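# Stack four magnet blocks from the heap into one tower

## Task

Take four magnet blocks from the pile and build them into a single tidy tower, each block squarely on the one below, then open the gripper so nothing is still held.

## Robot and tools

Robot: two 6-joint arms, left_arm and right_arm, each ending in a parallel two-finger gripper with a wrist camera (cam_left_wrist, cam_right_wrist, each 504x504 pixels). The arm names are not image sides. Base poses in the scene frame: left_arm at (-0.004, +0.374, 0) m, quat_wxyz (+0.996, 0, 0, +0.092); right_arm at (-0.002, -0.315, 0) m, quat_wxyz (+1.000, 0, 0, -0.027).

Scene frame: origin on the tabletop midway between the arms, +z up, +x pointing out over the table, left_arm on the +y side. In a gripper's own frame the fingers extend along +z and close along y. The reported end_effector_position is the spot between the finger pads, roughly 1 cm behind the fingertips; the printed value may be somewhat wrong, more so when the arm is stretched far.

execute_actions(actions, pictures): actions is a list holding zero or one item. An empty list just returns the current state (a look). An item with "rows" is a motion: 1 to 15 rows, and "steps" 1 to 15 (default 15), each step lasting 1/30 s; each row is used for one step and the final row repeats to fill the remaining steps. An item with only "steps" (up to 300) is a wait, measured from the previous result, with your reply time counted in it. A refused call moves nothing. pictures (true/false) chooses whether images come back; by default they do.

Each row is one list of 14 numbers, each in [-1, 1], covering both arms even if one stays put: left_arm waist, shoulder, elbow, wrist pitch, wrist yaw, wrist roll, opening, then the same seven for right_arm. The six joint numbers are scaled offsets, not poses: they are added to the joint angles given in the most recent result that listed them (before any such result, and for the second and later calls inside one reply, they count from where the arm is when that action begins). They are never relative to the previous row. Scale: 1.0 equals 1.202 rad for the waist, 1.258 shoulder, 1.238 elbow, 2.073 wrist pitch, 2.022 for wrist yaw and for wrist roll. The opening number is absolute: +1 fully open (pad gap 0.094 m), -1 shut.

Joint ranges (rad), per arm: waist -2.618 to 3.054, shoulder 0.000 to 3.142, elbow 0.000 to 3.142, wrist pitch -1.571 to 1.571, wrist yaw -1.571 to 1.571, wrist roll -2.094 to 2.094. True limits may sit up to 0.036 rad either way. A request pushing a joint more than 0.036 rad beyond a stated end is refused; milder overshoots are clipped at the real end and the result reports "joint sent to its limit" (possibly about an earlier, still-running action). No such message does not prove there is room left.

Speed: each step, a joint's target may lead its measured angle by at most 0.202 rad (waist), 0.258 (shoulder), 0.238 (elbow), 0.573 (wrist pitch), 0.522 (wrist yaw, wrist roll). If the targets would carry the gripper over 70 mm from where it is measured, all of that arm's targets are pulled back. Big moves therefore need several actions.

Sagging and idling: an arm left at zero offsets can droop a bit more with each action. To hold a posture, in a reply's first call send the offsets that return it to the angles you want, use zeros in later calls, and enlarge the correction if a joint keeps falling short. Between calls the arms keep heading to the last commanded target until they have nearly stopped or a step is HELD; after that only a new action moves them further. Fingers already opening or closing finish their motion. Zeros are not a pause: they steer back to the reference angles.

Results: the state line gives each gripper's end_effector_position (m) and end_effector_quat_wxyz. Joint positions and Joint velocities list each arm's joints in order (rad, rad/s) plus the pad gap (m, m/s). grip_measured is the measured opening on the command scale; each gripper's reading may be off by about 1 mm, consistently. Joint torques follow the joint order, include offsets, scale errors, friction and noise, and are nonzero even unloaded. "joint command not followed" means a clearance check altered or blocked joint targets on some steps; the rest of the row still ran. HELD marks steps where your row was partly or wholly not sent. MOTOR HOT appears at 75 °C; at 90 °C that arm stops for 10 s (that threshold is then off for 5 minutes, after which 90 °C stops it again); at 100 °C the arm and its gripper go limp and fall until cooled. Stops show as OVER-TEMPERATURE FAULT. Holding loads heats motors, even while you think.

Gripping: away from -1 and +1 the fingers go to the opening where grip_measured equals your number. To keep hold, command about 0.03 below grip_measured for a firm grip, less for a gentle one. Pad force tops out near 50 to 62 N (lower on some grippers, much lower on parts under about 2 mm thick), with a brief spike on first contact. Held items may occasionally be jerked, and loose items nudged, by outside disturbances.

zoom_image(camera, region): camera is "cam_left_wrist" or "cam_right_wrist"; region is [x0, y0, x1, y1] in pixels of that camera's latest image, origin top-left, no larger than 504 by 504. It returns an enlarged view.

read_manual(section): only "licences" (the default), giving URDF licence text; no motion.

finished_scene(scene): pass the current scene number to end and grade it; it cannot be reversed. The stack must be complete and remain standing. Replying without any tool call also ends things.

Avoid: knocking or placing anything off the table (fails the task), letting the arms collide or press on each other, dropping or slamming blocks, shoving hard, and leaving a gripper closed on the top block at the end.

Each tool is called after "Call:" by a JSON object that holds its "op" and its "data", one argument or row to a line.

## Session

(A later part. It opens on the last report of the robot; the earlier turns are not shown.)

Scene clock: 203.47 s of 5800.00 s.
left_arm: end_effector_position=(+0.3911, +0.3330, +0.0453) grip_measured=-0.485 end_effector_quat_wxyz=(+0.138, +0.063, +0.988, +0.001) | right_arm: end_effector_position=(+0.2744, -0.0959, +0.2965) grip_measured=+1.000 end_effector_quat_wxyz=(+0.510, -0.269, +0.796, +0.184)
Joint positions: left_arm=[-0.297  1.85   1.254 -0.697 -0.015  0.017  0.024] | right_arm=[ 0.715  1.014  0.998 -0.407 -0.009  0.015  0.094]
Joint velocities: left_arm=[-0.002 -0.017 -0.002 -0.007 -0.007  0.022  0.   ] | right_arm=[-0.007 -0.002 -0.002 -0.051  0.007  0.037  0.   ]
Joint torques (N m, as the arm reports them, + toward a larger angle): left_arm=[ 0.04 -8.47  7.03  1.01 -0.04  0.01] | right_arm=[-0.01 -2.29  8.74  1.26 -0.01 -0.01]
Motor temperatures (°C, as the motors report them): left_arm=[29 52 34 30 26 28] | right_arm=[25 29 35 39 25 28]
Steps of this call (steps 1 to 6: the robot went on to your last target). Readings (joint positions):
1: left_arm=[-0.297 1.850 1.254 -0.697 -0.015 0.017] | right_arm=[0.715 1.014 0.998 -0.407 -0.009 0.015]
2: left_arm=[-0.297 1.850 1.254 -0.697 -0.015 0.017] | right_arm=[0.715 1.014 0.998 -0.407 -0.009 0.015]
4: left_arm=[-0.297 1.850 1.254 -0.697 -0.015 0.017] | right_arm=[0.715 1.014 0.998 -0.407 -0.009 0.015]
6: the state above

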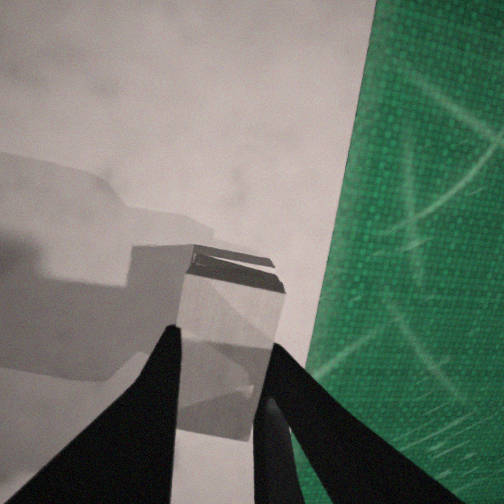

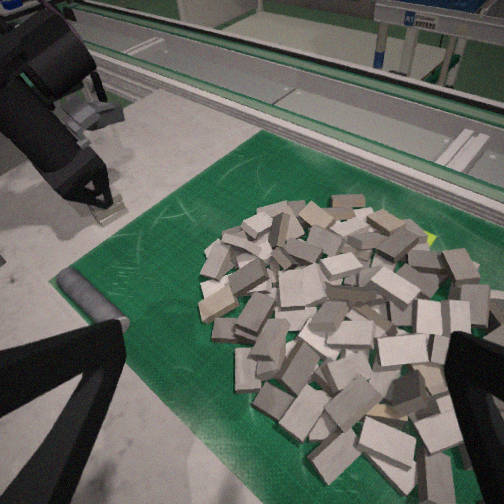

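Call:
{"op": "execute_actions", "data": {
  "actions": [
    {"rows":[[0,0.006,0,0,0,0,-0.55,0,0,0,0,0,0,1],[0,0.006,0,0,0,0,-0.5,0,0,0,0,0,0,1],[0,0.006,0,0,0,0,-0.46,0,0,0,0,0,0,1],[0,0.004,0,0,0,0,-0.4,0,0,0,0,0,0,1],[0,0.004,0,0,0,0,-0.3,0,0,0,0,0,0,1],[0,0.004,0,0,0,0,-0.2,0,0,0,0,0,0,1],[0,0.008,0,0,0,0,-0.2,0,0,0,0,0,0,1],[0,0.013,0,0,0,0,-0.2,0,0,0,0,0,0,1],[0,0.018,0,0,0,0,-0.2,0,0,0,0,0,0,1],[0,0.023,0,0,0,0,-0.2,0,0,0,0,0,0,1],[0,0.028,0,0,0,0,-0.2,0,0,0,0,0,0,1],[0,0.033,0,0,0,0,-0.2,0,0,0,0,0,0,1],[0,0.037,0,0,0,0,-0.2,0,0,0,0,0,0,1],[0,0.04,0,0,0,0,-0.2,0,0,0,0,0,0,1],[0,0.042,0,0,0,0,-0.2,0,0,0,0,0,0,1]]}
  ],
  "pictures": false
}}

Call:
{"op": "execute_actions", "data": {
  "actions": [
    {"steps":6}
  ],
  "pictures": false
}}

Call:
{"op": "execute_actions", "data": {
  "actions": [
    {"rows":[[0,0,0,0,0,0,-0.26,0,0,0,0,0,0,1],[0,0,0,0,0,0,-0.32,0,0,0,0,0,0,1],[0,0,0,0,0,0,-0.37,0,0,0,0,0,0,1],[0,0,0,0,0,0,-0.41,0,0,0,0,0,0,1],[0,0,0,0,0,0,-0.44,0,0,0,0,0,0,1],[0,0,0,0,0,0,-0.47,0,0,0,0,0,0,1],[0,0,0,0,0,0,-0.5,0,0,0,0,0,0,1],[0,0,0,0,0,0,-0.53,0,0,0,0,0,0,1]],"steps":12}
  ]
}}

Call:
{"op": "execute_actions", "data": {
  "actions": [
    {"rows":[[0,0,0,0,0,0,-0.45,0,0,0,0,0,0,1],[0,0,0,0,0,0,-0.35,0,0,0,0,0,0,1],[0,0,0,0,0,0,-0.2,0,0,0,0,0,0,1],[0,-0.015,0,0,0,0,-0.2,0,0,0,0,0,0,1],[0,-0.03,0,0,0,0,-0.2,0,0,0,0,0,0,1],[0,-0.045,0,0,0,0,-0.2,0,0,0,0,0,0,1],[0,-0.06,0,0,0,0,-0.2,0,0,0,0,0,0,1],[0,-0.075,0,0,0,0,-0.2,0,0,0,0,0,0,1],[0,-0.09,0,0,0,0,-0.2,0,0,0,0,0,0,1],[0,-0.105,0,0,0,0,-0.2,0,0,0,0,0,0,1],[0,-0.12,0,0,0,0,-0.2,0,0,0,0,0,0,1],[0,-0.135,0,0,0,0,-0.2,0,0,0,0,0,0,1],[0,-0.15,0,0,0,0,-0.2,0,0,0,0,0,0,1],[0,-0.165,0,0,0,0,-0.2,0,0,0,0,0,0,1],[0,-0.175,0,0,0,0,-0.2,0,0,0,0,0,0,1]]}
  ],
  "pictures": false
}}

Call:
{"op": "execute_actions", "data": {
  "actions": [
    {"steps":8}
  ]
}}

Call:
{"op": "zoom_image", "data": {
  "camera": "cam_right_wrist",
  "region": [70,170,150,240]
}}

Scene clock: 215.97 s of 5800.00 s.
left_arm: end_effector_position=(+0.3877, +0.3334, +0.0293) grip_measured=-0.201 end_effector_quat_wxyz=(+0.117, +0.064, +0.991, +0.002) | right_arm: end_effector_position=(+0.2744, -0.0959, +0.2965) grip_measured=+1.000 end_effector_quat_wxyz=(+0.510, -0.269, +0.796, +0.184)
Joint positions: left_arm=[-0.297  1.893  1.254 -0.697 -0.015  0.017  0.038] | right_arm=[ 0.715  1.014  0.998 -0.407 -0.009  0.015  0.094]
Joint velocities: left_arm=[ 0.007  0.178 -0.007 -0.081  0.022  0.037 -0.001] | right_arm=[ 0.022 -0.012 -0.017 -0.066 -0.066 -0.007  0.   ]
Joint torques (N m, as the arm reports them, + toward a larger angle): left_arm=[ 0.   -9.28  6.9   0.71 -0.02  0.  ] | right_arm=[ 0.01 -2.3   8.74  1.25 -0.02 -0.02]
Motor temperatures (°C, as the motors report them): left_arm=[29 49 34 30 26 28] | right_arm=[25 29 35 39 25 28]
Steps of this call (steps 1 to 15: the robot went on to your last target; steps 16 to 90: nothing new was sent; then 9.00 s passed at rest; steps 91 to 105: all 15 steps of this action). Readings (joint positions):
91: left_arm=[-0.297 1.850 1.254 -0.697 -0.015 0.017] | right_arm=[0.715 1.014 0.998 -0.407 -0.009 0.015]
92: left_arm=[-0.297 1.850 1.254 -0.697 -0.015 0.017] | right_arm=[0.715 1.014 0.998 -0.407 -0.009 0.015]
94: left_arm=[-0.297 1.850 1.254 -0.697 -0.015 0.017] | right_arm=[0.715 1.014 0.998 -0.407 -0.009 0.015]
98: left_arm=[-0.297 1.851 1.254 -0.697 -0.015 0.017] | right_arm=[0.715 1.014 0.998 -0.407 -0.009 0.015]
105: the state above

Scene clock: 216.17 s of 5800.00 s.
left_arm: end_effector_position=(+0.3866, +0.3335, +0.0250) grip_measured=-0.201 end_effector_quat_wxyz=(+0.111, +0.064, +0.992, +0.002) | right_arm: end_effector_position=(+0.2744, -0.0959, +0.2965) grip_measured=+1.000 end_effector_quat_wxyz=(+0.510, -0.269, +0.796, +0.184)
Joint positions: left_arm=[-0.297  1.904  1.254 -0.697 -0.015  0.017  0.038] | right_arm=[ 0.715  1.014  0.998 -0.407 -0.009  0.015  0.094]
Joint velocities: left_arm=[ 0.007  0.007  0.002  0.007 -0.007 -0.022  0.001] | right_arm=[ 0.002 -0.012  0.012  0.022  0.051  0.037  0.   ]
Joint torques (N m, as the arm reports them, + toward a larger angle): left_arm=[-0.02 -9.24  6.81  0.68 -0.01  0.  ] | right_arm=[ 0.   -2.29  8.75  1.26 -0.03 -0.01]
Motor temperatures (°C, as the motors report them): left_arm=[29 49 34 30 26 28] | right_arm=[25 29 35 39 25 28]
Steps of this call (steps 1 to 6: the robot went on to your last target). Readings (joint positions):
1: left_arm=[-0.297 1.899 1.254 -0.697 -0.015 0.017] | right_arm=[0.715 1.014 0.998 -0.407 -0.009 0.015]
2: left_arm=[-0.297 1.902 1.254 -0.697 -0.015 0.017] | right_arm=[0.715 1.014 0.998 -0.407 -0.009 0.015]
4: left_arm=[-0.297 1.904 1.254 -0.697 -0.015 0.017] | right_arm=[0.715 1.014 0.998 -0.407 -0.009 0.015]
6: the state above

Scene clock: 216.57 s of 5800.00 s.
left_arm: end_effector_position=(+0.3865, +0.3325, +0.0250) grip_measured=-0.469 end_effector_quat_wxyz=(+0.111, +0.064, +0.992, -0.001) | right_arm: end_effector_position=(+0.2744, -0.0959, +0.2965) grip_measured=+1.000 end_effector_quat_wxyz=(+0.510, -0.269, +0.796, +0.184)
Joint positions: left_arm=[-0.297  1.904  1.254 -0.697 -0.009  0.017  0.025] | right_arm=[ 0.715  1.014  0.998 -0.407 -0.009  0.015  0.094]
Joint velocities: left_arm=[ 0.002 -0.002 -0.007  0.022 -0.007  0.051  0.   ] | right_arm=[-0.002  0.002 -0.002 -0.066 -0.051  0.022  0.   ]
Joint torques (N m, as the arm reports them, + toward a larger angle): left_arm=[-0.01 -9.24  6.72  0.67 -0.08  0.  ] | right_arm=[-0.02 -2.28  8.75  1.26 -0.02 -0.01]
Motor temperatures (°C, as the motors report them): left_arm=[29 49 34 30 26 28] | right_arm=[25 29 35 39 25 28]
Steps of this call (steps 1 to 12: all 12 steps of this action). Readings (joint positions):
1: left_arm=[-0.297 1.904 1.254 -0.697 -0.015 0.017] | right_arm=[0.715 1.014 0.998 -0.407 -0.009 0.015]
2: left_arm=[-0.297 1.904 1.254 -0.697 -0.015 0.017] | right_arm=[0.715 1.014 0.998 -0.407 -0.009 0.015]
4: left_arm=[-0.297 1.904 1.254 -0.697 -0.014 0.017] | right_arm=[0.715 1.014 0.998 -0.407 -0.009 0.015]
8: left_arm=[-0.297 1.904 1.254 -0.697 -0.009 0.017] | right_arm=[0.715 1.014 0.998 -0.407 -0.009 0.015]
12: the state above

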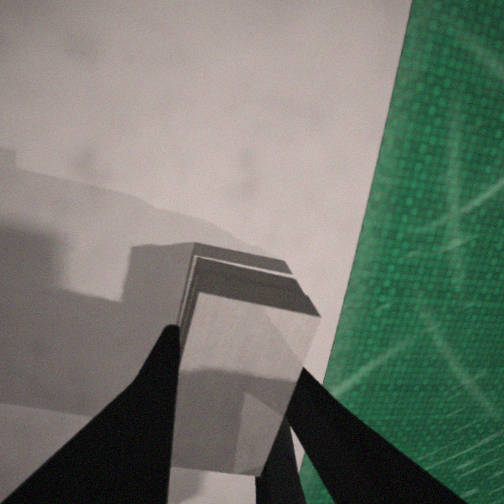

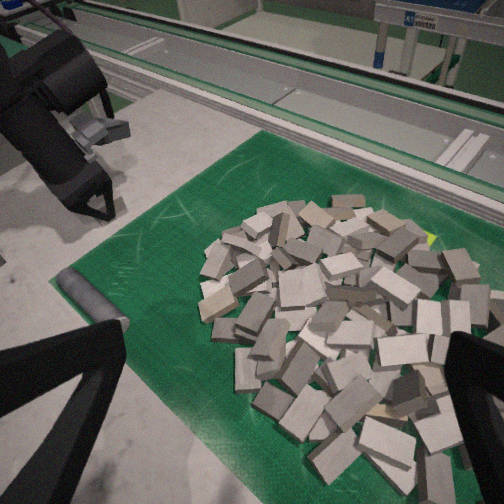

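Scene clock: 217.07 s of 5800.00 s.
left_arm: end_effector_position=(+0.3969, +0.3313, +0.0915) grip_measured=-0.201 end_effector_quat_wxyz=(+0.197, +0.063, +0.978, -0.005) | right_arm: end_effector_position=(+0.2744, -0.0959, +0.2965) grip_measured=+1.000 end_effector_quat_wxyz=(+0.510, -0.269, +0.796, +0.184)
Joint positions: left_arm=[-0.297  1.729  1.254 -0.699 -0.009  0.017  0.038] | right_arm=[ 0.715  1.014  0.998 -0.407 -0.009  0.015  0.094]
Joint velocities: left_arm=[ 0.002 -0.569  0.002 -0.037  0.022 -0.007 -0.   ] | right_arm=[-0.012  0.007 -0.007  0.007  0.066 -0.037  0.   ]
Joint torques (N m, as the arm reports them, + toward a larger angle): left_arm=[-0.01 -8.91  7.62  1.    0.01 -0.01] | right_arm=[-0.01 -2.29  8.75  1.25 -0.01 -0.02]
Motor temperatures (°C, as the motors report them): left_arm=[29 49 34 30 26 28] | right_arm=[25 29 35 39 25 28]
Steps of this call (steps 1 to 15: all 15 steps of this action). Readings (joint positions):
1: left_arm=[-0.297 1.904 1.254 -0.697 -0.009 0.017] | right_arm=[0.715 1.014 0.998 -0.407 -0.009 0.015]
2: left_arm=[-0.297 1.904 1.254 -0.697 -0.009 0.017] | right_arm=[0.715 1.014 0.998 -0.407 -0.009 0.015]
4: left_arm=[-0.297 1.904 1.254 -0.697 -0.009 0.017] | right_arm=[0.715 1.014 0.998 -0.407 -0.009 0.015]
8: left_arm=[-0.297 1.878 1.254 -0.699 -0.009 0.017] | right_arm=[0.715 1.014 0.998 -0.407 -0.009 0.015]
15: the state above

Scene clock: 217.33 s of 5800.00 s.
left_arm: end_effector_position=(+0.3975, +0.3312, +0.1065) grip_measured=-0.201 end_effector_quat_wxyz=(+0.216, +0.062, +0.974, -0.006) | right_arm: end_effector_position=(+0.2744, -0.0959, +0.2965) grip_measured=+1.000 end_effector_quat_wxyz=(+0.510, -0.269, +0.796, +0.184)
Joint positions: left_arm=[-0.297  1.689  1.254 -0.699 -0.009  0.017  0.038] | right_arm=[ 0.715  1.014  0.998 -0.407 -0.009  0.015  0.094]
Joint velocities: left_arm=[-0.002  0.002 -0.012  0.051 -0.037 -0.022 -0.002] | right_arm=[-0.007  0.002 -0.012  0.007 -0.007  0.007  0.   ]
Joint torques (N m, as the arm reports them, + toward a larger angle): left_arm=[-0.08 -8.22  7.63  1.03 -0.02  0.  ] | right_arm=[ 0.01 -2.29  8.73  1.26 -0.02 -0.02]
Motor temperatures (°C, as the motors report them): left_arm=[29 49 34 30 26 28] | right_arm=[25 29 35 39 25 28]
Steps of this call (steps 1 to 8: the robot went on to your last target). Readings (joint positions):
1: left_arm=[-0.297 1.711 1.254 -0.699 -0.009 0.017] | right_arm=[0.715 1.014 0.998 -0.407 -0.009 0.015]
2: left_arm=[-0.297 1.699 1.254 -0.699 -0.009 0.017] | right_arm=[0.715 1.014 0.998 -0.407 -0.009 0.015]
4: left_arm=[-0.297 1.689 1.254 -0.699 -0.009 0.017] | right_arm=[0.715 1.014 0.998 -0.407 -0.009 0.015]
8: the state above

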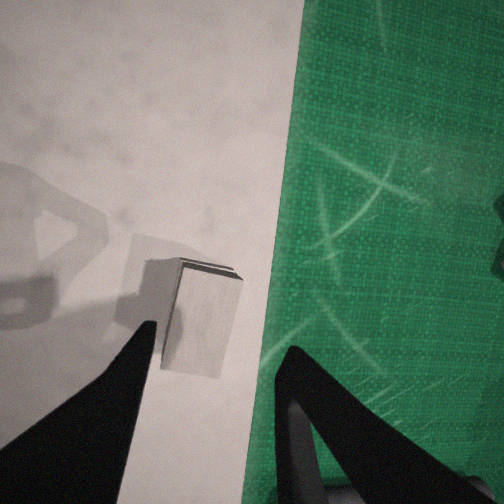

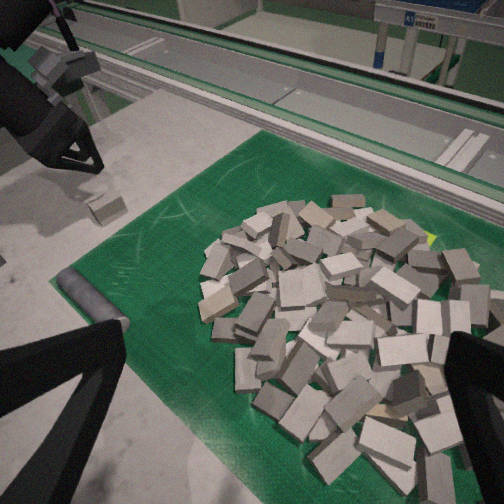

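Region (70, 170, 150, 240) of cam_right_wrist's 504x504 image, scaled by 6.300, with more detail than that image has; it fills the top 441 rows of this view, and the rest is white.

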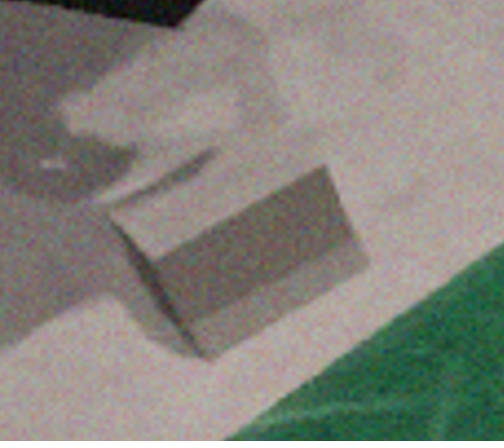

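Call:
{"op": "execute_actions", "data": {
  "actions": [
    {"rows":[[-0.01,0,0.03,-0.01,0,0,-0.2,0,0,0,0,0,0,1],[-0.03,0.01,0.06,-0.02,0,0,-0.2,0,0,0,0,0,0,1],[-0.06,0.03,0.1,-0.03,0,0,-0.2,0,0,0,0,0,0,1],[-0.09,0.055,0.14,-0.04,0,0,-0.2,0,0,0,0,0,0,1],[-0.125,0.08,0.18,-0.05,0,0,-0.2,0,0,0,0,0,0,1],[-0.16,0.105,0.22,-0.06,0,0,-0.2,0,0,0,0,0,0,1],[-0.195,0.13,0.26,-0.07,0,0,-0.2,0,0,0,0,0,0,1],[-0.23,0.16,0.3,-0.08,0,0,-0.2,0,0,0,0,0,0,1],[-0.265,0.19,0.34,-0.09,0,0,-0.2,0,0,0,0,0,0,1],[-0.3,0.22,0.375,-0.1,0,0,-0.2,0,0,0,0,0,0,1],[-0.335,0.25,0.41,-0.107,0,0,-0.2,0,0,0,0,0,0,1],[-0.37,0.28,0.44,-0.107,0,0,-0.2,0,0,0,0,0,0,1],[-0.4,0.31,0.465,-0.107,0,0,-0.2,0,0,0,0,0,0,1],[-0.42,0.335,0.49,-0.107,0,0,-0.2,0,0,0,0,0,0,1],[-0.435,0.355,0.506,-0.107,0,0,-0.2,0,0,0,0,0,0,1]]}
  ],
  "pictures": false
}}

Call:
{"op": "execute_actions", "data": {
  "actions": [
    {"steps":18}
  ]
}}

Scene clock: 224.93 s of 5800.00 s.
left_arm: end_effector_position=(+0.4215, +0.0915, +0.1240) grip_measured=-0.201 end_effector_quat_wxyz=(+0.222, +0.291, +0.929, -0.059) | right_arm: end_effector_position=(+0.2744, -0.0959, +0.2965) grip_measured=+1.000 end_effector_quat_wxyz=(+0.510, -0.269, +0.796, +0.184)
Joint positions: left_arm=[-0.777  2.075  1.82  -0.853 -0.013  0.017  0.038] | right_arm=[ 0.715  1.014  0.998 -0.407 -0.009  0.015  0.094]
Joint velocities: left_arm=[-1.018  0.969  0.735 -0.095  0.037 -0.007  0.001] | right_arm=[-0.012 -0.007 -0.032 -0.007  0.066  0.066  0.   ]
Joint torques (N m, as the arm reports them, + toward a larger angle): left_arm=[  1.46 -11.16   8.96   0.56  -0.12   0.04] | right_arm=[-0.01 -2.3   8.73  1.26 -0.02 -0.02]
Motor temperatures (°C, as the motors report them): left_arm=[29 48 34 30 26 28] | right_arm=[25 29 35 39 25 28]
Steps of this call (steps 1 to 30: the robot went on to your last target; steps 31 to 90: nothing new was sent; then 4.10 s passed at rest; steps 91 to 105: all 15 steps of this action). Readings (joint positions):
91: left_arm=[-0.297 1.689 1.254 -0.700 -0.009 0.017] | right_arm=[0.715 1.014 0.998 -0.407 -0.009 0.015]
92: left_arm=[-0.299 1.692 1.261 -0.711 -0.010 0.017] | right_arm=[0.715 1.014 0.998 -0.407 -0.009 0.015]
94: left_arm=[-0.324 1.717 1.315 -0.750 -0.014 0.017] | right_arm=[0.715 1.014 0.998 -0.407 -0.009 0.015]
98: left_arm=[-0.467 1.830 1.518 -0.796 -0.019 0.017] | right_arm=[0.715 1.014 0.998 -0.407 -0.009 0.015]
105: the state above

Scene clock: 225.53 s of 5800.00 s.
left_arm: end_effector_position=(+0.3996, +0.0745, +0.0871) grip_measured=-0.201 end_effector_quat_wxyz=(+0.165, +0.318, +0.932, -0.053) | right_arm: end_effector_position=(+0.2744, -0.0959, +0.2965) grip_measured=+1.000 end_effector_quat_wxyz=(+0.510, -0.269, +0.796, +0.184)
Joint positions: left_arm=[-0.825  2.157  1.846 -0.911 -0.002  0.017  0.038] | right_arm=[ 0.715  1.014  0.998 -0.407 -0.009  0.015  0.094]
Joint velocities: left_arm=[-0.012  0.007  0.002 -0.007 -0.037 -0.066  0.001] | right_arm=[-0.002  0.002 -0.002 -0.051 -0.022 -0.051  0.   ]
Joint torques (N m, as the arm reports them, + toward a larger angle): left_arm=[  0.55 -13.56  10.88   0.8   -0.09  -0.02] | right_arm=[-0.02 -2.29  8.74  1.26 -0.02 -0.01]
Motor temperatures (°C, as the motors report them): left_arm=[29 48 34 30 26 28] | right_arm=[25 29 35 39 25 28]
Steps of this call (steps 1 to 18: the robot went on to your last target). Readings (joint positions):
1: left_arm=[-0.808 2.104 1.839 -0.854 -0.009 0.017] | right_arm=[0.715 1.014 0.998 -0.407 -0.009 0.015]
2: left_arm=[-0.831 2.124 1.845 -0.857 -0.005 0.017] | right_arm=[0.715 1.014 0.998 -0.407 -0.009 0.015]
4: left_arm=[-0.854 2.150 1.846 -0.877 0.002 0.017] | right_arm=[0.715 1.014 0.998 -0.407 -0.009 0.015]
8: left_arm=[-0.841 2.158 1.846 -0.905 0.003 0.017] | right_arm=[0.715 1.014 0.998 -0.407 -0.009 0.015]
18: the state above

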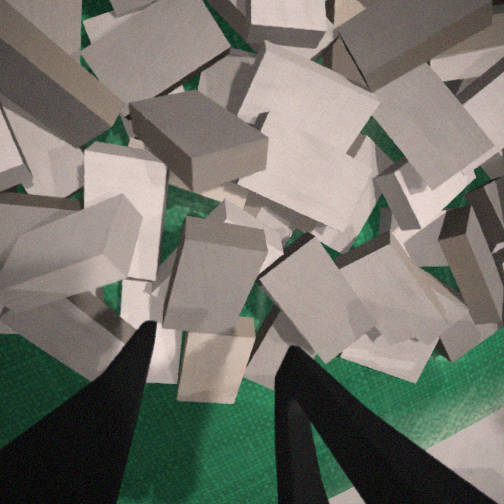

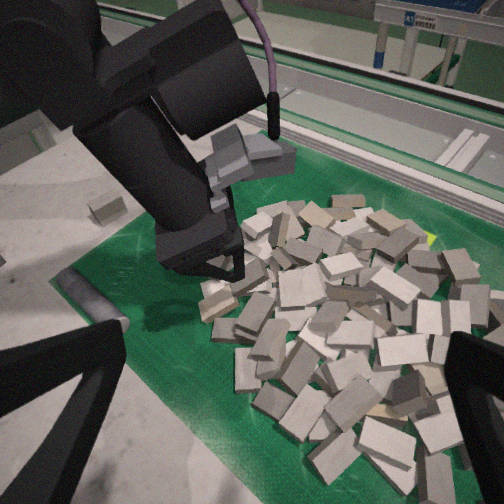

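Call:
{"op": "execute_actions", "data": {
  "actions": [
    {"rows":[[0.005,-0.02,0,0.02,0,0,-0.2,0,0,0,0,0,0,1],[0.01,-0.03,-0.01,0.04,0,0,-0.2,0,0,0,0,0,0,1],[0.015,-0.04,-0.03,0.055,0,0,-0.2,0,0,0,0,0,0,1],[0.02,-0.05,-0.05,0.07,0,0,-0.2,0,0,0,0,0,0,1],[0.02,-0.06,-0.07,0.085,0,0,-0.2,0,0,0,0,0,0,1],[0.02,-0.07,-0.09,0.1,0,0,-0.2,0,0,0,0,0,0,1],[0.02,-0.078,-0.11,0.115,0,0,-0.2,0,0,0,0,0,0,1],[0.02,-0.085,-0.13,0.13,0,0,-0.2,0,0,0,0,0,0,1],[0.02,-0.09,-0.15,0.145,0,0,-0.2,0,0,0,0,0,0,1],[0.02,-0.095,-0.17,0.16,0,0,-0.2,0,0,0,0,0,0,1],[0.02,-0.098,-0.19,0.175,0,0,-0.2,0,0,0,0,0,0,1],[0.02,-0.098,-0.21,0.187,0,0,-0.2,0,0,0,0,0,0,1],[0.02,-0.098,-0.23,0.187,0,0,-0.2,0,0,0,0,0,0,1],[0.02,-0.098,-0.25,0.187,0,0,-0.2,0,0,0,0,0,0,1],[0.02,-0.098,-0.263,0.187,0,0,-0.2,0,0,0,0,0,0,1]]}
  ],
  "pictures": false
}}

Call:
{"op": "execute_actions", "data": {
  "actions": [
    {"steps":12}
  ]
}}

Scene clock: 233.20 s of 5800.00 s.
left_arm: end_effector_position=(+0.4091, +0.0766, +0.0802) grip_measured=-0.201 end_effector_quat_wxyz=(+0.244, +0.306, +0.917, -0.076) | right_arm: end_effector_position=(+0.2744, -0.0959, +0.2965) grip_measured=+1.000 end_effector_quat_wxyz=(+0.510, -0.269, +0.796, +0.184)
Joint positions: left_arm=[-0.811  2.045  1.576 -0.585 -0.002  0.017  0.038] | right_arm=[ 0.715  1.014  0.998 -0.407 -0.009  0.015  0.094]
Joint velocities: left_arm=[-0.002  0.002 -0.642  0.374  0.022  0.007  0.   ] | right_arm=[-0.007 -0.007 -0.012 -0.022  0.022  0.037  0.   ]
Joint torques (N m, as the arm reports them, + toward a larger angle): left_arm=[  0.6  -12.06   6.16   1.16  -0.01   0.02] | right_arm=[-0.04 -2.27  8.74  1.26 -0.02 -0.01]
Motor temperatures (°C, as the motors report them): left_arm=[29 52 36 30 26 28] | right_arm=[25 29 35 39 25 28]
Steps of this call (steps 1 to 15: the robot went on to your last target; steps 16 to 90: nothing new was sent; then 4.17 s passed at rest; steps 91 to 105: all 15 steps of this action). Readings (joint positions):
91: left_arm=[-0.825 2.157 1.846 -0.909 -0.002 0.017] | right_arm=[0.715 1.014 0.998 -0.407 -0.009 0.015]
92: left_arm=[-0.825 2.156 1.846 -0.901 -0.002 0.017] | right_arm=[0.715 1.014 0.998 -0.407 -0.009 0.015]
94: left_arm=[-0.824 2.144 1.826 -0.861 -0.002 0.017] | right_arm=[0.715 1.014 0.998 -0.407 -0.009 0.015]
98: left_arm=[-0.815 2.089 1.739 -0.764 -0.002 0.017] | right_arm=[0.715 1.014 0.998 -0.407 -0.009 0.015]
105: the state above

Scene clock: 233.60 s of 5800.00 s.
left_arm: end_effector_position=(+0.4042, +0.0802, +0.0658) grip_measured=-0.201 end_effector_quat_wxyz=(+0.238, +0.306, +0.919, -0.074) | right_arm: end_effector_position=(+0.2744, -0.0959, +0.2965) grip_measured=+1.000 end_effector_quat_wxyz=(+0.510, -0.269, +0.796, +0.184)
Joint positions: left_arm=[-0.811  2.045  1.524 -0.545 -0.002  0.017  0.038] | right_arm=[ 0.715  1.014  0.998 -0.407 -0.009  0.015  0.094]
Joint velocities: left_arm=[ 0.007 -0.002 -0.002  0.125 -0.007 -0.037 -0.   ] | right_arm=[-0.012  0.022  0.007 -0.007  0.037 -0.007  0.   ]
Joint torques (N m, as the arm reports them, + toward a larger angle): left_arm=[  0.67 -12.01   7.21   1.27   0.01   0.01] | right_arm=[ 0.01 -2.29  8.74  1.26 -0.02 -0.01]
Motor temperatures (°C, as the motors report them): left_arm=[29 52 35 30 26 28] | right_arm=[25 29 35 39 25 28]
Steps of this call (steps 1 to 12: the robot went on to your last target). Readings (joint positions):
1: left_arm=[-0.811 2.045 1.556 -0.576 -0.002 0.017] | right_arm=[0.715 1.014 0.998 -0.407 -0.009 0.015]
2: left_arm=[-0.811 2.045 1.540 -0.574 -0.002 0.017] | right_arm=[0.715 1.014 0.998 -0.407 -0.009 0.015]
4: left_arm=[-0.811 2.045 1.525 -0.573 -0.002 0.017] | right_arm=[0.715 1.014 0.998 -0.407 -0.009 0.015]
8: left_arm=[-0.811 2.045 1.524 -0.555 -0.002 0.017] | right_arm=[0.715 1.014 0.998 -0.407 -0.009 0.015]
12: the state above

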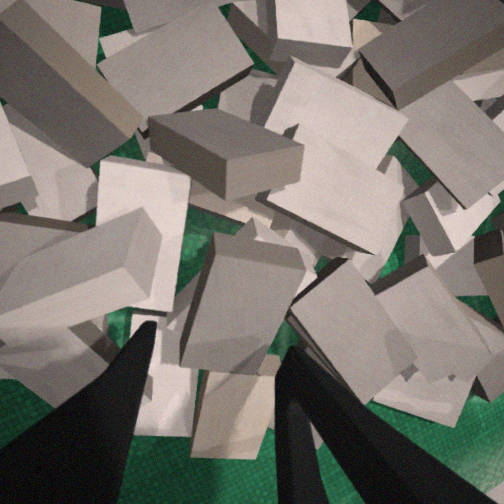

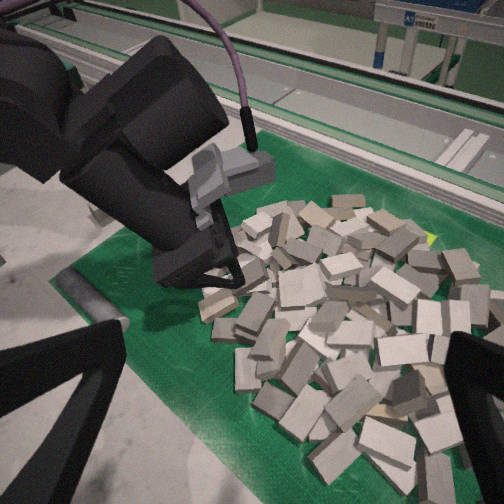

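Call:
{"op": "execute_actions", "data": {
  "actions": [
    {"rows":[[-0.008,0,0,0,0,0.015,-0.22,0,0,0,0,0,0,1],[-0.013,0,0,0,0,0.03,-0.25,0,0,0,0,0,0,1],[-0.017,0,0,0.006,0,0.045,-0.28,0,0,0,0,0,0,1],[-0.017,0,0,0.012,0,0.052,-0.3,0,0,0,0,0,0,1],[-0.017,0.004,0,0.016,0,0.052,-0.3,0,0,0,0,0,0,1],[-0.017,0.008,0,0.02,0,0.052,-0.3,0,0,0,0,0,0,1],[-0.017,0.011,0,0.02,0,0.052,-0.3,0,0,0,0,0,0,1],[-0.017,0.014,0,0.02,0,0.052,-0.3,0,0,0,0,0,0,1],[-0.017,0.017,0,0.02,0,0.052,-0.3,0,0,0,0,0,0,1],[-0.017,0.02,0,0.02,0,0.052,-0.3,0,0,0,0,0,0,1]]}
  ],
  "pictures": false
}}

Call:
{"op": "execute_actions", "data": {
  "actions": [
    {"steps":5}
  ]
}}

Scene clock: 238.50 s of 5800.00 s.
left_arm: end_effector_position=(+0.4043, +0.0742, +0.0564) grip_measured=-0.299 end_effector_quat_wxyz=(+0.240, +0.353, +0.902, -0.064) | right_arm: end_effector_position=(+0.2744, -0.0959, +0.2965) grip_measured=+1.000 end_effector_quat_wxyz=(+0.510, -0.269, +0.796, +0.184)
Joint positions: left_arm=[-0.82   2.07   1.524 -0.522 -0.002  0.11   0.033] | right_arm=[ 0.715  1.014  0.998 -0.407 -0.009  0.015  0.094]
Joint velocities: left_arm=[ 0.012  0.042 -0.012  0.022 -0.066  0.066 -0.001] | right_arm=[-0.017 -0.007 -0.002  0.007  0.022 -0.037  0.   ]
Joint torques (N m, as the arm reports them, + toward a larger angle): left_arm=[ -0.86 -11.44   7.53   1.3    0.01   0.07] | right_arm=[-0.01 -2.3   8.75  1.26 -0.02 -0.02]
Motor temperatures (°C, as the motors report them): left_arm=[29 52 35 30 26 28] | right_arm=[25 29 35 39 25 28]
Steps of this call (steps 1 to 30: the robot went on to your last target; steps 31 to 90: nothing new was sent; then 1.40 s passed at rest; steps 91 to 105: all 15 steps of this action). Readings (joint positions):
91: left_arm=[-0.811 2.045 1.524 -0.540 -0.002 0.020] | right_arm=[0.715 1.014 0.998 -0.407 -0.009 0.015]
92: left_arm=[-0.811 2.045 1.524 -0.540 -0.002 0.029] | right_arm=[0.715 1.014 0.998 -0.407 -0.009 0.015]
94: left_arm=[-0.812 2.045 1.524 -0.540 -0.002 0.056] | right_arm=[0.715 1.014 0.998 -0.407 -0.009 0.015]
98: left_arm=[-0.819 2.049 1.524 -0.528 -0.002 0.091] | right_arm=[0.715 1.014 0.998 -0.407 -0.009 0.015]
105: the state above

Scene clock: 238.67 s of 5800.00 s.
left_arm: end_effector_position=(+0.4044, +0.0740, +0.0562) grip_measured=-0.299 end_effector_quat_wxyz=(+0.240, +0.355, +0.901, -0.064) | right_arm: end_effector_position=(+0.2744, -0.0959, +0.2965) grip_measured=+1.000 end_effector_quat_wxyz=(+0.510, -0.269, +0.796, +0.184)
Joint positions: left_arm=[-0.82   2.071  1.524 -0.521 -0.002  0.113  0.033] | right_arm=[ 0.715  1.014  0.998 -0.407 -0.009  0.015  0.094]
Joint velocities: left_arm=[-0.012  0.007  0.002  0.022 -0.022 -0.037  0.   ] | right_arm=[-0.022  0.007  0.017 -0.022  0.007  0.066  0.   ]
Joint torques (N m, as the arm reports them, + toward a larger angle): left_arm=[ -0.86 -11.2    7.57   1.32   0.01   0.05] | right_arm=[-0.02 -2.3   8.75  1.26 -0.02 -0.02]
Motor temperatures (°C, as the motors report them): left_arm=[29 52 35 30 26 28] | right_arm=[25 29 35 39 25 28]
Steps of this call (steps 1 to 5: the robot went on to your last target). Readings (joint positions):
1: left_arm=[-0.820 2.071 1.524 -0.522 -0.002 0.111] | right_arm=[0.715 1.014 0.998 -0.407 -0.009 0.015]
2: left_arm=[-0.820 2.071 1.524 -0.522 -0.002 0.112] | right_arm=[0.715 1.014 0.998 -0.407 -0.009 0.015]
4: left_arm=[-0.820 2.071 1.524 -0.521 -0.002 0.113] | right_arm=[0.715 1.014 0.998 -0.407 -0.009 0.015]
5: the state above

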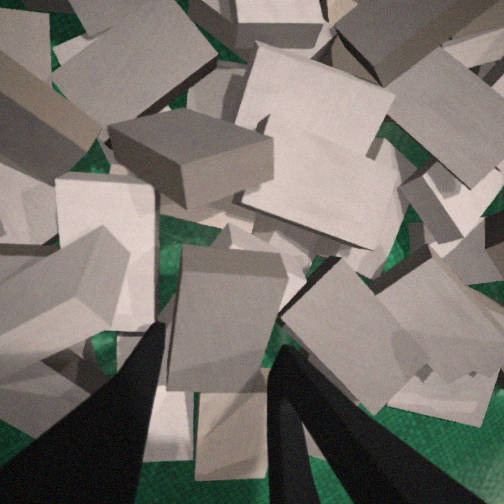

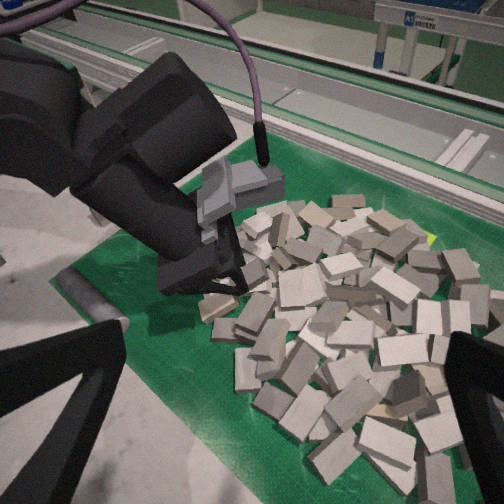

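Call:
{"op": "execute_actions", "data": {
  "actions": [
    {"rows":[[0.008,0,0,0.006,0,0,-0.3,0,0,0,0,0,0,1],[0.012,0,0,0.01,0,0,-0.3,0,0,0,0,0,0,1],[0.012,0.004,0,0.014,0,0,-0.3,0,0,0,0,0,0,1],[0.012,0.008,0,0.017,0,0,-0.3,0,0,0,0,0,0,1],[0.012,0.011,0,0.017,0,0,-0.3,0,0,0,0,0,0,1],[0.012,0.014,0,0.017,0,0,-0.3,0,0,0,0,0,0,1],[0.012,0.017,0,0.017,0,0,-0.3,0,0,0,0,0,0,1],[0.012,0.02,0,0.017,0,0,-0.3,0,0,0,0,0,0,1]]}
  ]
}}

Scene clock: 242.13 s of 5800.00 s.
left_arm: end_effector_position=(+0.4063, +0.0727, +0.0464) grip_measured=-0.299 end_effector_quat_wxyz=(+0.237, +0.356, +0.902, -0.063) | right_arm: end_effector_position=(+0.2744, -0.0959, +0.2965) grip_measured=+1.000 end_effector_quat_wxyz=(+0.510, -0.269, +0.796, +0.184)
Joint positions: left_arm=[-0.82   2.095  1.524 -0.503 -0.002  0.115  0.033] | right_arm=[ 0.715  1.014  0.998 -0.407 -0.009  0.015  0.094]
Joint velocities: left_arm=[ 0.007 -0.007  0.012  0.037  0.037 -0.095  0.001] | right_arm=[-0.012 -0.012 -0.002 -0.022  0.007  0.022  0.   ]
Joint torques (N m, as the arm reports them, + toward a larger angle): left_arm=[  1.1  -11.21   7.53   1.25  -0.01  -0.05] | right_arm=[-0.02 -2.27  8.73  1.26 -0.02 -0.02]
Motor temperatures (°C, as the motors report them): left_arm=[29 52 35 31 26 28] | right_arm=[25 29 35 39 25 28]
Steps of this call (steps 1 to 15: the robot went on to your last target; steps 16 to 89: nothing new was sent; steps 90 to 104: all 15 steps of this action). Readings (joint positions):
90: left_arm=[-0.820 2.071 1.524 -0.520 -0.002 0.115] | right_arm=[0.715 1.014 0.998 -0.407 -0.009 0.015]
91: left_arm=[-0.820 2.071 1.524 -0.520 -0.002 0.115] | right_arm=[0.715 1.014 0.998 -0.407 -0.009 0.015]
93: left_arm=[-0.820 2.071 1.524 -0.516 -0.002 0.115] | right_arm=[0.715 1.014 0.998 -0.407 -0.009 0.015]
97: left_arm=[-0.820 2.081 1.524 -0.505 -0.002 0.115] | right_arm=[0.715 1.014 0.998 -0.407 -0.009 0.015]
104: the state above

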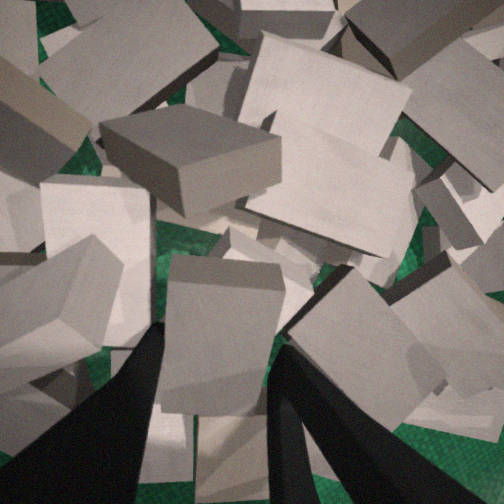

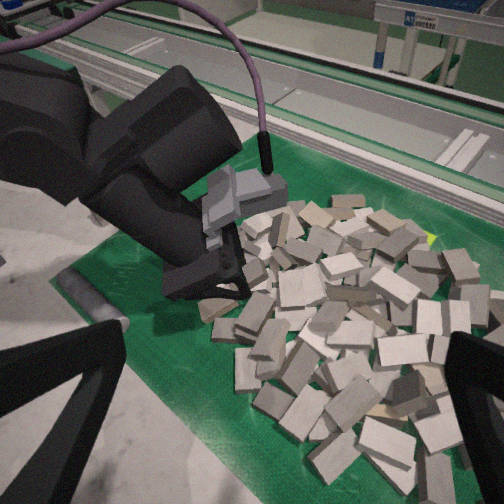

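Call:
{"op": "execute_actions", "data": {
  "actions": [
    {"rows":[[0,0,0,0,0,0,-0.33,0,0,0,0,0,0,1],[0,0,0,0,0,0,-0.36,0,0,0,0,0,0,1],[0,0,0,0,0,0,-0.39,0,0,0,0,0,0,1],[0,0,0,0,0,0,-0.42,0,0,0,0,0,0,1],[0,0,0,0,0,0,-0.45,0,0,0,0,0,0,1],[0,0,0,0,0,0,-0.48,0,0,0,0,0,0,1],[0,0,0,0,0,0,-0.52,0,0,0,0,0,0,1],[0,0,0,0,0,0,-0.55,0,0,0,0,0,0,1]],"steps":11}
  ],
  "pictures": false
}}

Call:
{"op": "execute_actions", "data": {
  "actions": [
    {"rows":[[0,-0.015,0,0,0,0,-0.55,0,0,0,0,0,0,1],[0,-0.025,0,0,0,0,-0.55,0,0,0,0,0,0,1],[0,-0.035,0,0,0,0,-0.55,0,0,0,0,0,0,1],[0,-0.045,0,0,0,0,-0.55,0,0,0,0,0,0,1],[0,-0.055,0,0,0,0,-0.55,0,0,0,0,0,0,1],[0,-0.065,0,0,0,0,-0.55,0,0,0,0,0,0,1],[0,-0.075,0,0,0,0,-0.55,0,0,0,0,0,0,1],[0,-0.085,0,0,0,0,-0.55,0,0,0,0,0,0,1],[0,-0.095,0,0,0,0,-0.55,0,0,0,0,0,0,1],[0,-0.105,0,0,0,0,-0.55,0,0,0,0,0,0,1],[0,-0.115,0,0,0,0,-0.55,0,0,0,0,0,0,1]]}
  ]
}}

Scene clock: 248.00 s of 5800.00 s.
left_arm: end_effector_position=(+0.4067, +0.0731, +0.0464) grip_measured=-0.478 end_effector_quat_wxyz=(+0.238, +0.355, +0.902, -0.061) | right_arm: end_effector_position=(+0.2744, -0.0959, +0.2965) grip_measured=+1.000 end_effector_quat_wxyz=(+0.510, -0.269, +0.796, +0.184)
Joint positions: left_arm=[-0.82   2.095  1.524 -0.502 -0.005  0.115  0.025] | right_arm=[ 0.715  1.014  0.998 -0.407 -0.009  0.015  0.094]
Joint velocities: left_arm=[ 0.007  0.012  0.012  0.066 -0.022  0.022  0.001] | right_arm=[-0.012 -0.002 -0.007 -0.022 -0.022 -0.051  0.   ]
Joint torques (N m, as the arm reports them, + toward a larger angle): left_arm=[ -0.05 -11.37   7.46   1.09   0.03  -0.01] | right_arm=[ 0.01 -2.29  8.75  1.26 -0.02 -0.01]
Motor temperatures (°C, as the motors report them): left_arm=[29 52 35 31 26 28] | right_arm=[25 29 35 39 25 28]
Steps of this call (steps 1 to 15: the robot went on to your last target; steps 16 to 90: nothing new was sent; then 2.50 s passed at rest; steps 91 to 101: all 11 steps of this action). Readings (joint positions):
91: left_arm=[-0.820 2.095 1.524 -0.502 -0.002 0.115] | right_arm=[0.715 1.014 0.998 -0.407 -0.009 0.015]
92: left_arm=[-0.820 2.095 1.524 -0.502 -0.003 0.115] | right_arm=[0.715 1.014 0.998 -0.407 -0.009 0.015]
94: left_arm=[-0.820 2.095 1.524 -0.502 -0.005 0.115] | right_arm=[0.715 1.014 0.998 -0.407 -0.009 0.015]
98: left_arm=[-0.820 2.095 1.524 -0.502 -0.005 0.115] | right_arm=[0.715 1.014 0.998 -0.407 -0.009 0.015]
101: the state above

Scene clock: 248.50 s of 5800.00 s.
left_arm: end_effector_position=(+0.4093, +0.0712, +0.1100) grip_measured=-0.478 end_effector_quat_wxyz=(+0.295, +0.349, +0.886, -0.076) | right_arm: end_effector_position=(+0.2744, -0.0959, +0.2965) grip_measured=+1.000 end_effector_quat_wxyz=(+0.510, -0.269, +0.796, +0.184)
Joint positions: left_arm=[-0.82   1.963  1.524 -0.512 -0.005  0.115  0.025] | right_arm=[ 0.715  1.014  0.998 -0.407 -0.009  0.015  0.094]
Joint velocities: left_arm=[-0.007 -0.134 -0.002 -0.007 -0.051 -0.037 -0.001] | right_arm=[-0.007 -0.017 -0.017 -0.022  0.022  0.022  0.   ]
Joint torques (N m, as the arm reports them, + toward a larger angle): left_arm=[ -0.05 -10.93   8.03   1.39  -0.01   0.  ] | right_arm=[-0.01 -2.3   8.73  1.26 -0.02 -0.02]
Motor temperatures (°C, as the motors report them): left_arm=[29 52 35 31 26 28] | right_arm=[25 29 35 39 25 28]
Steps of this call (steps 1 to 15: all 15 steps of this action). Readings (joint positions):
1: left_arm=[-0.820 2.095 1.524 -0.502 -0.005 0.115] | right_arm=[0.715 1.014 0.998 -0.407 -0.009 0.015]
2: left_arm=[-0.820 2.095 1.524 -0.502 -0.005 0.115] | right_arm=[0.715 1.014 0.998 -0.407 -0.009 0.015]
4: left_arm=[-0.820 2.090 1.524 -0.505 -0.005 0.115] | right_arm=[0.715 1.014 0.998 -0.407 -0.009 0.015]
8: left_arm=[-0.820 2.053 1.524 -0.513 -0.005 0.115] | right_arm=[0.715 1.014 0.998 -0.407 -0.009 0.015]
15: the state above

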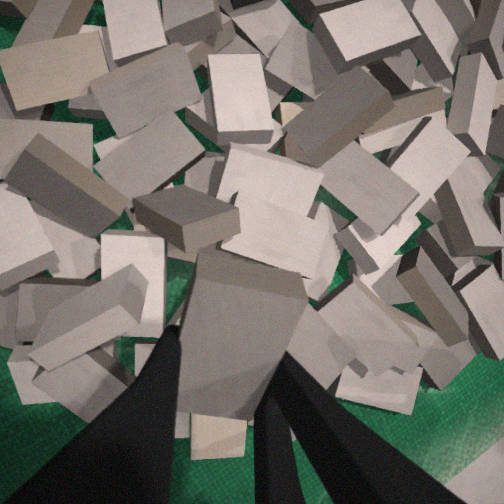

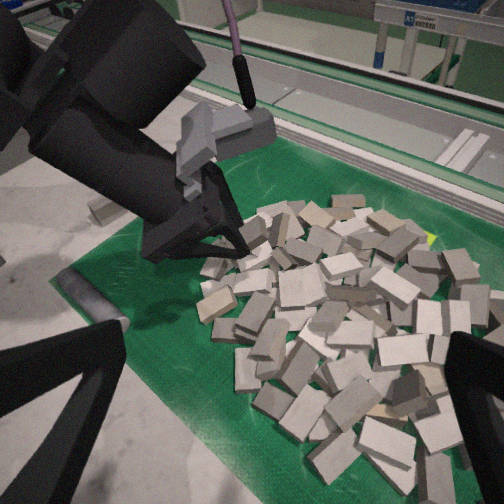

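Call:
{"op": "execute_actions", "data": {
  "actions": [
    {"rows":[[0.01,0,0.025,-0.02,0,-0.01,-0.55,0,0,0,0,0,0,1],[0.03,0,0.045,-0.045,0,-0.02,-0.55,0,0,0,0,0,0,1],[0.055,0,0.065,-0.07,0,-0.03,-0.55,0,0,0,0,0,0,1],[0.085,0,0.085,-0.1,0,-0.04,-0.55,0,0,0,0,0,0,1],[0.12,0,0.105,-0.13,0,-0.052,-0.55,0,0,0,0,0,0,1],[0.155,0,0.125,-0.16,0,-0.052,-0.55,0,0,0,0,0,0,1],[0.19,0.01,0.145,-0.19,0,-0.052,-0.55,0,0,0,0,0,0,1],[0.225,0.02,0.165,-0.22,0,-0.052,-0.55,0,0,0,0,0,0,1],[0.26,0.03,0.185,-0.25,0,-0.052,-0.55,0,0,0,0,0,0,1],[0.295,0.04,0.2,-0.28,0,-0.052,-0.55,0,0,0,0,0,0,1],[0.33,0.05,0.215,-0.31,0,-0.052,-0.55,0,0,0,0,0,0,1],[0.36,0.06,0.225,-0.34,0,-0.052,-0.55,0,0,0,0,0,0,1],[0.39,0.07,0.235,-0.365,0,-0.052,-0.55,0,0,0,0,0,0,1],[0.41,0.08,0.242,-0.385,0,-0.052,-0.55,0,0,0,0,0,0,1],[0.428,0.087,0.242,-0.398,0,-0.052,-0.55,0,0,0,0,0,0,1]]}
  ],
  "pictures": false
}}

Call:
{"op": "execute_actions", "data": {
  "actions": [
    {"steps":24}
  ]
}}

Call:
{"op": "zoom_image", "data": {
  "camera": "cam_right_wrist",
  "region": [50,150,170,250]
}}

Scene clock: 257.90 s of 5800.00 s.
left_arm: end_effector_position=(+0.4383, +0.3032, +0.1074) grip_measured=-0.478 end_effector_quat_wxyz=(+0.111, +0.092, +0.990, -0.007) | right_arm: end_effector_position=(+0.2744, -0.0959, +0.2965) grip_measured=+1.000 end_effector_quat_wxyz=(+0.510, -0.269, +0.796, +0.184)
Joint positions: left_arm=[-0.346  2.046  1.791 -1.093 -0.001  0.023  0.025] | right_arm=[ 0.715  1.014  0.998 -0.407 -0.009  0.015  0.094]
Joint velocities: left_arm=[ 1.145  0.325  0.188 -1.414 -0.139 -0.066 -0.001] | right_arm=[ 0.022  0.012 -0.012  0.022  0.007  0.007  0.   ]
Joint torques (N m, as the arm reports them, + toward a larger angle): left_arm=[ -2.55 -10.3    9.3    0.35   0.17  -0.03] | right_arm=[-0.01 -2.32  8.74  1.25 -0.02 -0.01]
Motor temperatures (°C, as the motors report them): left_arm=[29 52 35 31 26 28] | right_arm=[25 29 35 40 25 28]
Steps of this call (steps 1 to 15: the robot went on to your last target; steps 16 to 90: nothing new was sent; then 5.90 s passed at rest; steps 91 to 105: all 15 steps of this action). Readings (joint positions):
91: left_arm=[-0.820 1.961 1.524 -0.518 -0.005 0.113] | right_arm=[0.715 1.014 0.998 -0.407 -0.009 0.015]
92: left_arm=[-0.818 1.962 1.528 -0.534 -0.004 0.107] | right_arm=[0.715 1.014 0.998 -0.407 -0.009 0.015]
94: left_arm=[-0.801 1.968 1.555 -0.592 0.002 0.088] | right_arm=[0.715 1.014 0.998 -0.407 -0.009 0.015]
98: left_arm=[-0.676 1.981 1.644 -0.753 0.011 0.049] | right_arm=[0.715 1.014 0.998 -0.407 -0.009 0.015]
105: the state above

Scene clock: 258.70 s of 5800.00 s.
left_arm: end_effector_position=(+0.3839, +0.3306, +0.0867) grip_measured=-0.478 end_effector_quat_wxyz=(-0.024, +0.067, +0.997, +0.005) | right_arm: end_effector_position=(+0.2744, -0.0959, +0.2965) grip_measured=+1.000 end_effector_quat_wxyz=(+0.510, -0.269, +0.796, +0.184)
Joint positions: left_arm=[-0.302  2.087  1.794 -1.326 -0.008  0.015  0.025] | right_arm=[ 0.715  1.014  0.998 -0.407 -0.009  0.015  0.094]
Joint velocities: left_arm=[-0.017 -0.012 -0.007  0.022 -0.007 -0.037 -0.001] | right_arm=[ 0.022 -0.002  0.012 -0.007  0.007 -0.037  0.   ]
Joint torques (N m, as the arm reports them, + toward a larger angle): left_arm=[ -0.26 -11.88   9.62   0.04   0.03  -0.03] | right_arm=[-0.01 -2.3   8.74  1.25 -0.02 -0.01]
Motor temperatures (°C, as the motors report them): left_arm=[29 52 35 31 26 28] | right_arm=[25 29 35 40 25 28]
Steps of this call (steps 1 to 24: the robot went on to your last target). Readings (joint positions):
1: left_arm=[-0.311 2.056 1.794 -1.136 -0.007 0.021] | right_arm=[0.715 1.014 0.998 -0.407 -0.009 0.015]
2: left_arm=[-0.285 2.065 1.794 -1.175 -0.013 0.018] | right_arm=[0.715 1.014 0.998 -0.407 -0.009 0.015]
4: left_arm=[-0.264 2.081 1.794 -1.238 -0.020 0.016] | right_arm=[0.715 1.014 0.998 -0.407 -0.009 0.015]
8: left_arm=[-0.287 2.087 1.794 -1.298 -0.016 0.015] | right_arm=[0.715 1.014 0.998 -0.407 -0.009 0.015]
24: the state above

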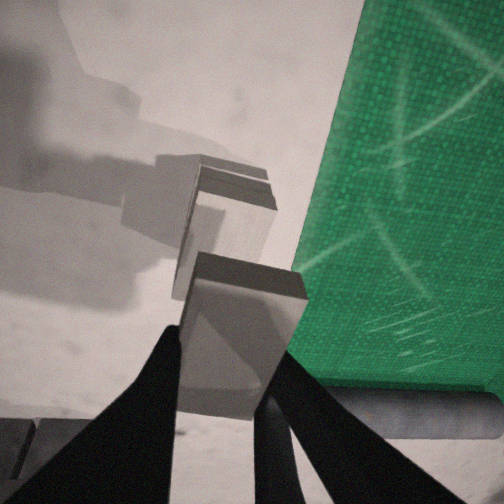

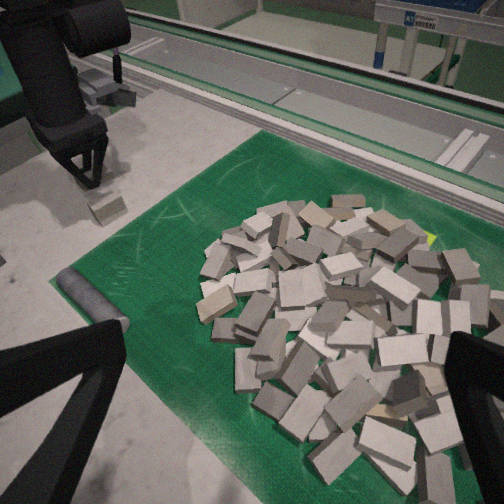

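Region (50, 150, 170, 250) of cam_right_wrist's 504x504 image, scaled by 4.200, with more detail than that image has.

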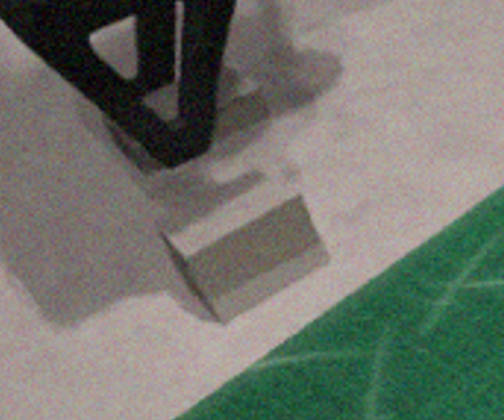

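Call:
{"op": "execute_actions", "data": {
  "actions": [
    {"rows":[[0.008,0.005,0,0.006,0,0,-0.55,0,0,0,0,0,0,1],[0.013,0.01,0,0.01,0,0,-0.55,0,0,0,0,0,0,1],[0.017,0.014,0,0.014,0,0,-0.55,0,0,0,0,0,0,1],[0.017,0.018,0,0.017,0,0,-0.55,0,0,0,0,0,0,1],[0.017,0.022,0,0.02,0,0,-0.55,0,0,0,0,0,0,1],[0.017,0.026,0,0.02,0,0,-0.55,0,0,0,0,0,0,1],[0.017,0.03,0,0.02,0,0,-0.55,0,0,0,0,0,0,1],[0.017,0.034,0,0.02,0,0,-0.55,0,0,0,0,0,0,1],[0.017,0.038,0,0.02,0,0,-0.55,0,0,0,0,0,0,1],[0.017,0.042,0,0.02,0,0,-0.55,0,0,0,0,0,0,1],[0.017,0.045,0,0.02,0,0,-0.55,0,0,0,0,0,0,1]]}
  ],
  "pictures": false
}}

Call:
{"op": "execute_actions", "data": {
  "actions": [
    {"steps":7}
  ]
}}

Call:
{"op": "zoom_image", "data": {
  "camera": "cam_right_wrist",
  "region": [70,170,150,240]
}}

Call:
{"op": "zoom_image", "data": {
  "camera": "cam_left_wrist",
  "region": [140,170,340,360]
}}

Scene clock: 265.40 s of 5800.00 s.
left_arm: end_effector_position=(+0.3880, +0.3339, +0.0625) grip_measured=-0.479 end_effector_quat_wxyz=(-0.043, +0.062, +0.997, +0.006) | right_arm: end_effector_position=(+0.2744, -0.0959, +0.2965) grip_measured=+1.000 end_effector_quat_wxyz=(+0.510, -0.269, +0.796, +0.184)
Joint positions: left_arm=[-0.292  2.151  1.794 -1.299 -0.008  0.015  0.024] | right_arm=[ 0.715  1.014  0.998 -0.407 -0.009  0.015  0.094]
Joint velocities: left_arm=[ 0.002 -0.002 -0.007 -0.022 -0.037 -0.007 -0.001] | right_arm=[-0.012  0.002 -0.017 -0.051  0.007 -0.022  0.   ]
Joint torques (N m, as the arm reports them, + toward a larger angle): left_arm=[  0.77 -11.74   6.81   0.24   0.02   0.  ] | right_arm=[-0.02 -2.3   8.74  1.25 -0.02 -0.02]
Motor temperatures (°C, as the motors report them): left_arm=[29 53 36 31 26 28] | right_arm=[25 29 35 40 25 28]
Steps of this call (steps 1 to 15: the robot went on to your last target; steps 16 to 90: nothing new was sent; then 3.20 s passed at rest; steps 91 to 105: all 15 steps of this action). Readings (joint positions):
91: left_arm=[-0.302 2.087 1.794 -1.326 -0.008 0.015] | right_arm=[0.715 1.014 0.998 -0.407 -0.009 0.015]
92: left_arm=[-0.302 2.088 1.794 -1.326 -0.008 0.015] | right_arm=[0.715 1.014 0.998 -0.407 -0.009 0.015]
94: left_arm=[-0.300 2.094 1.794 -1.321 -0.008 0.015] | right_arm=[0.715 1.014 0.998 -0.407 -0.009 0.015]
98: left_arm=[-0.294 2.118 1.794 -1.307 -0.008 0.015] | right_arm=[0.715 1.014 0.998 -0.407 -0.009 0.015]
105: the state above

Scene clock: 265.63 s of 5800.00 s.
left_arm: end_effector_position=(+0.3883, +0.3339, +0.0625) grip_measured=-0.479 end_effector_quat_wxyz=(-0.042, +0.062, +0.997, +0.006) | right_arm: end_effector_position=(+0.2744, -0.0959, +0.2965) grip_measured=+1.000 end_effector_quat_wxyz=(+0.510, -0.269, +0.796, +0.184)
Joint positions: left_arm=[-0.292  2.151  1.794 -1.298 -0.008  0.015  0.024] | right_arm=[ 0.715  1.014  0.998 -0.407 -0.009  0.015  0.094]
Joint velocities: left_arm=[-0.007  0.022 -0.002 -0.037 -0.066 -0.037 -0.001] | right_arm=[ 0.002  0.002  0.002 -0.066 -0.037 -0.007  0.   ]
Joint torques (N m, as the arm reports them, + toward a larger angle): left_arm=[  0.74 -11.61   6.77   0.28   0.01  -0.02] | right_arm=[-0.03 -2.29  8.74  1.26 -0.02 -0.02]
Motor temperatures (°C, as the motors report them): left_arm=[29 53 35 30 26 28] | right_arm=[25 29 35 40 25 28]
Steps of this call (steps 1 to 7: the robot went on to your last target). Readings (joint positions):
1: left_arm=[-0.292 2.151 1.794 -1.299 -0.008 0.015] | right_arm=[0.715 1.014 0.998 -0.407 -0.009 0.015]
2: left_arm=[-0.292 2.151 1.794 -1.299 -0.008 0.015] | right_arm=[0.715 1.014 0.998 -0.407 -0.009 0.015]
4: left_arm=[-0.292 2.151 1.794 -1.298 -0.008 0.015] | right_arm=[0.715 1.014 0.998 -0.407 -0.009 0.015]
7: the state above

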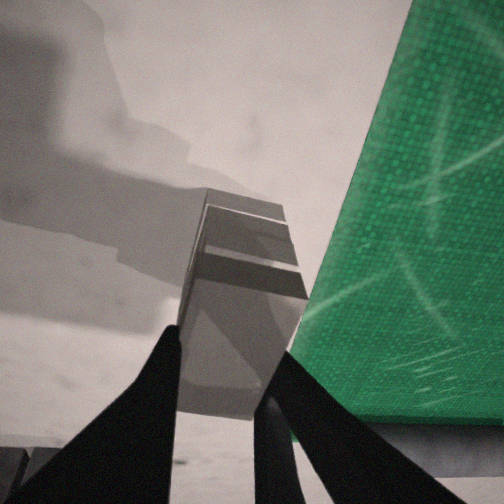

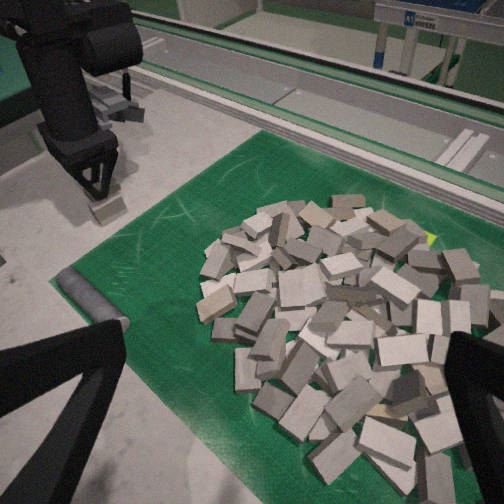

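Region (70, 170, 150, 240) of cam_right_wrist's 504x504 image, scaled by 6.300, with more detail than that image has; it fills the top 441 rows of this view, and the rest is white.

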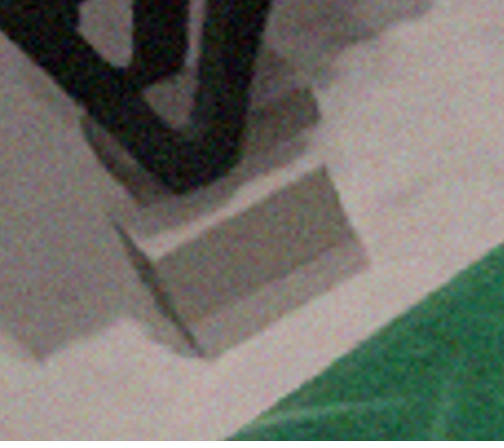

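Region (140, 170, 340, 360) of cam_left_wrist's 504x504 image, scaled by 2.520, with more detail than that image has; it fills the top 479 rows of this view, and the rest is white.

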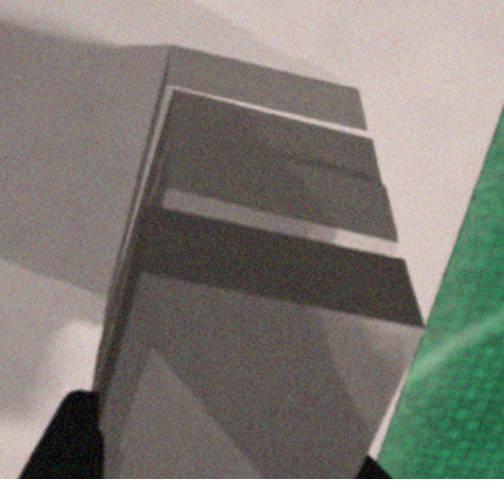

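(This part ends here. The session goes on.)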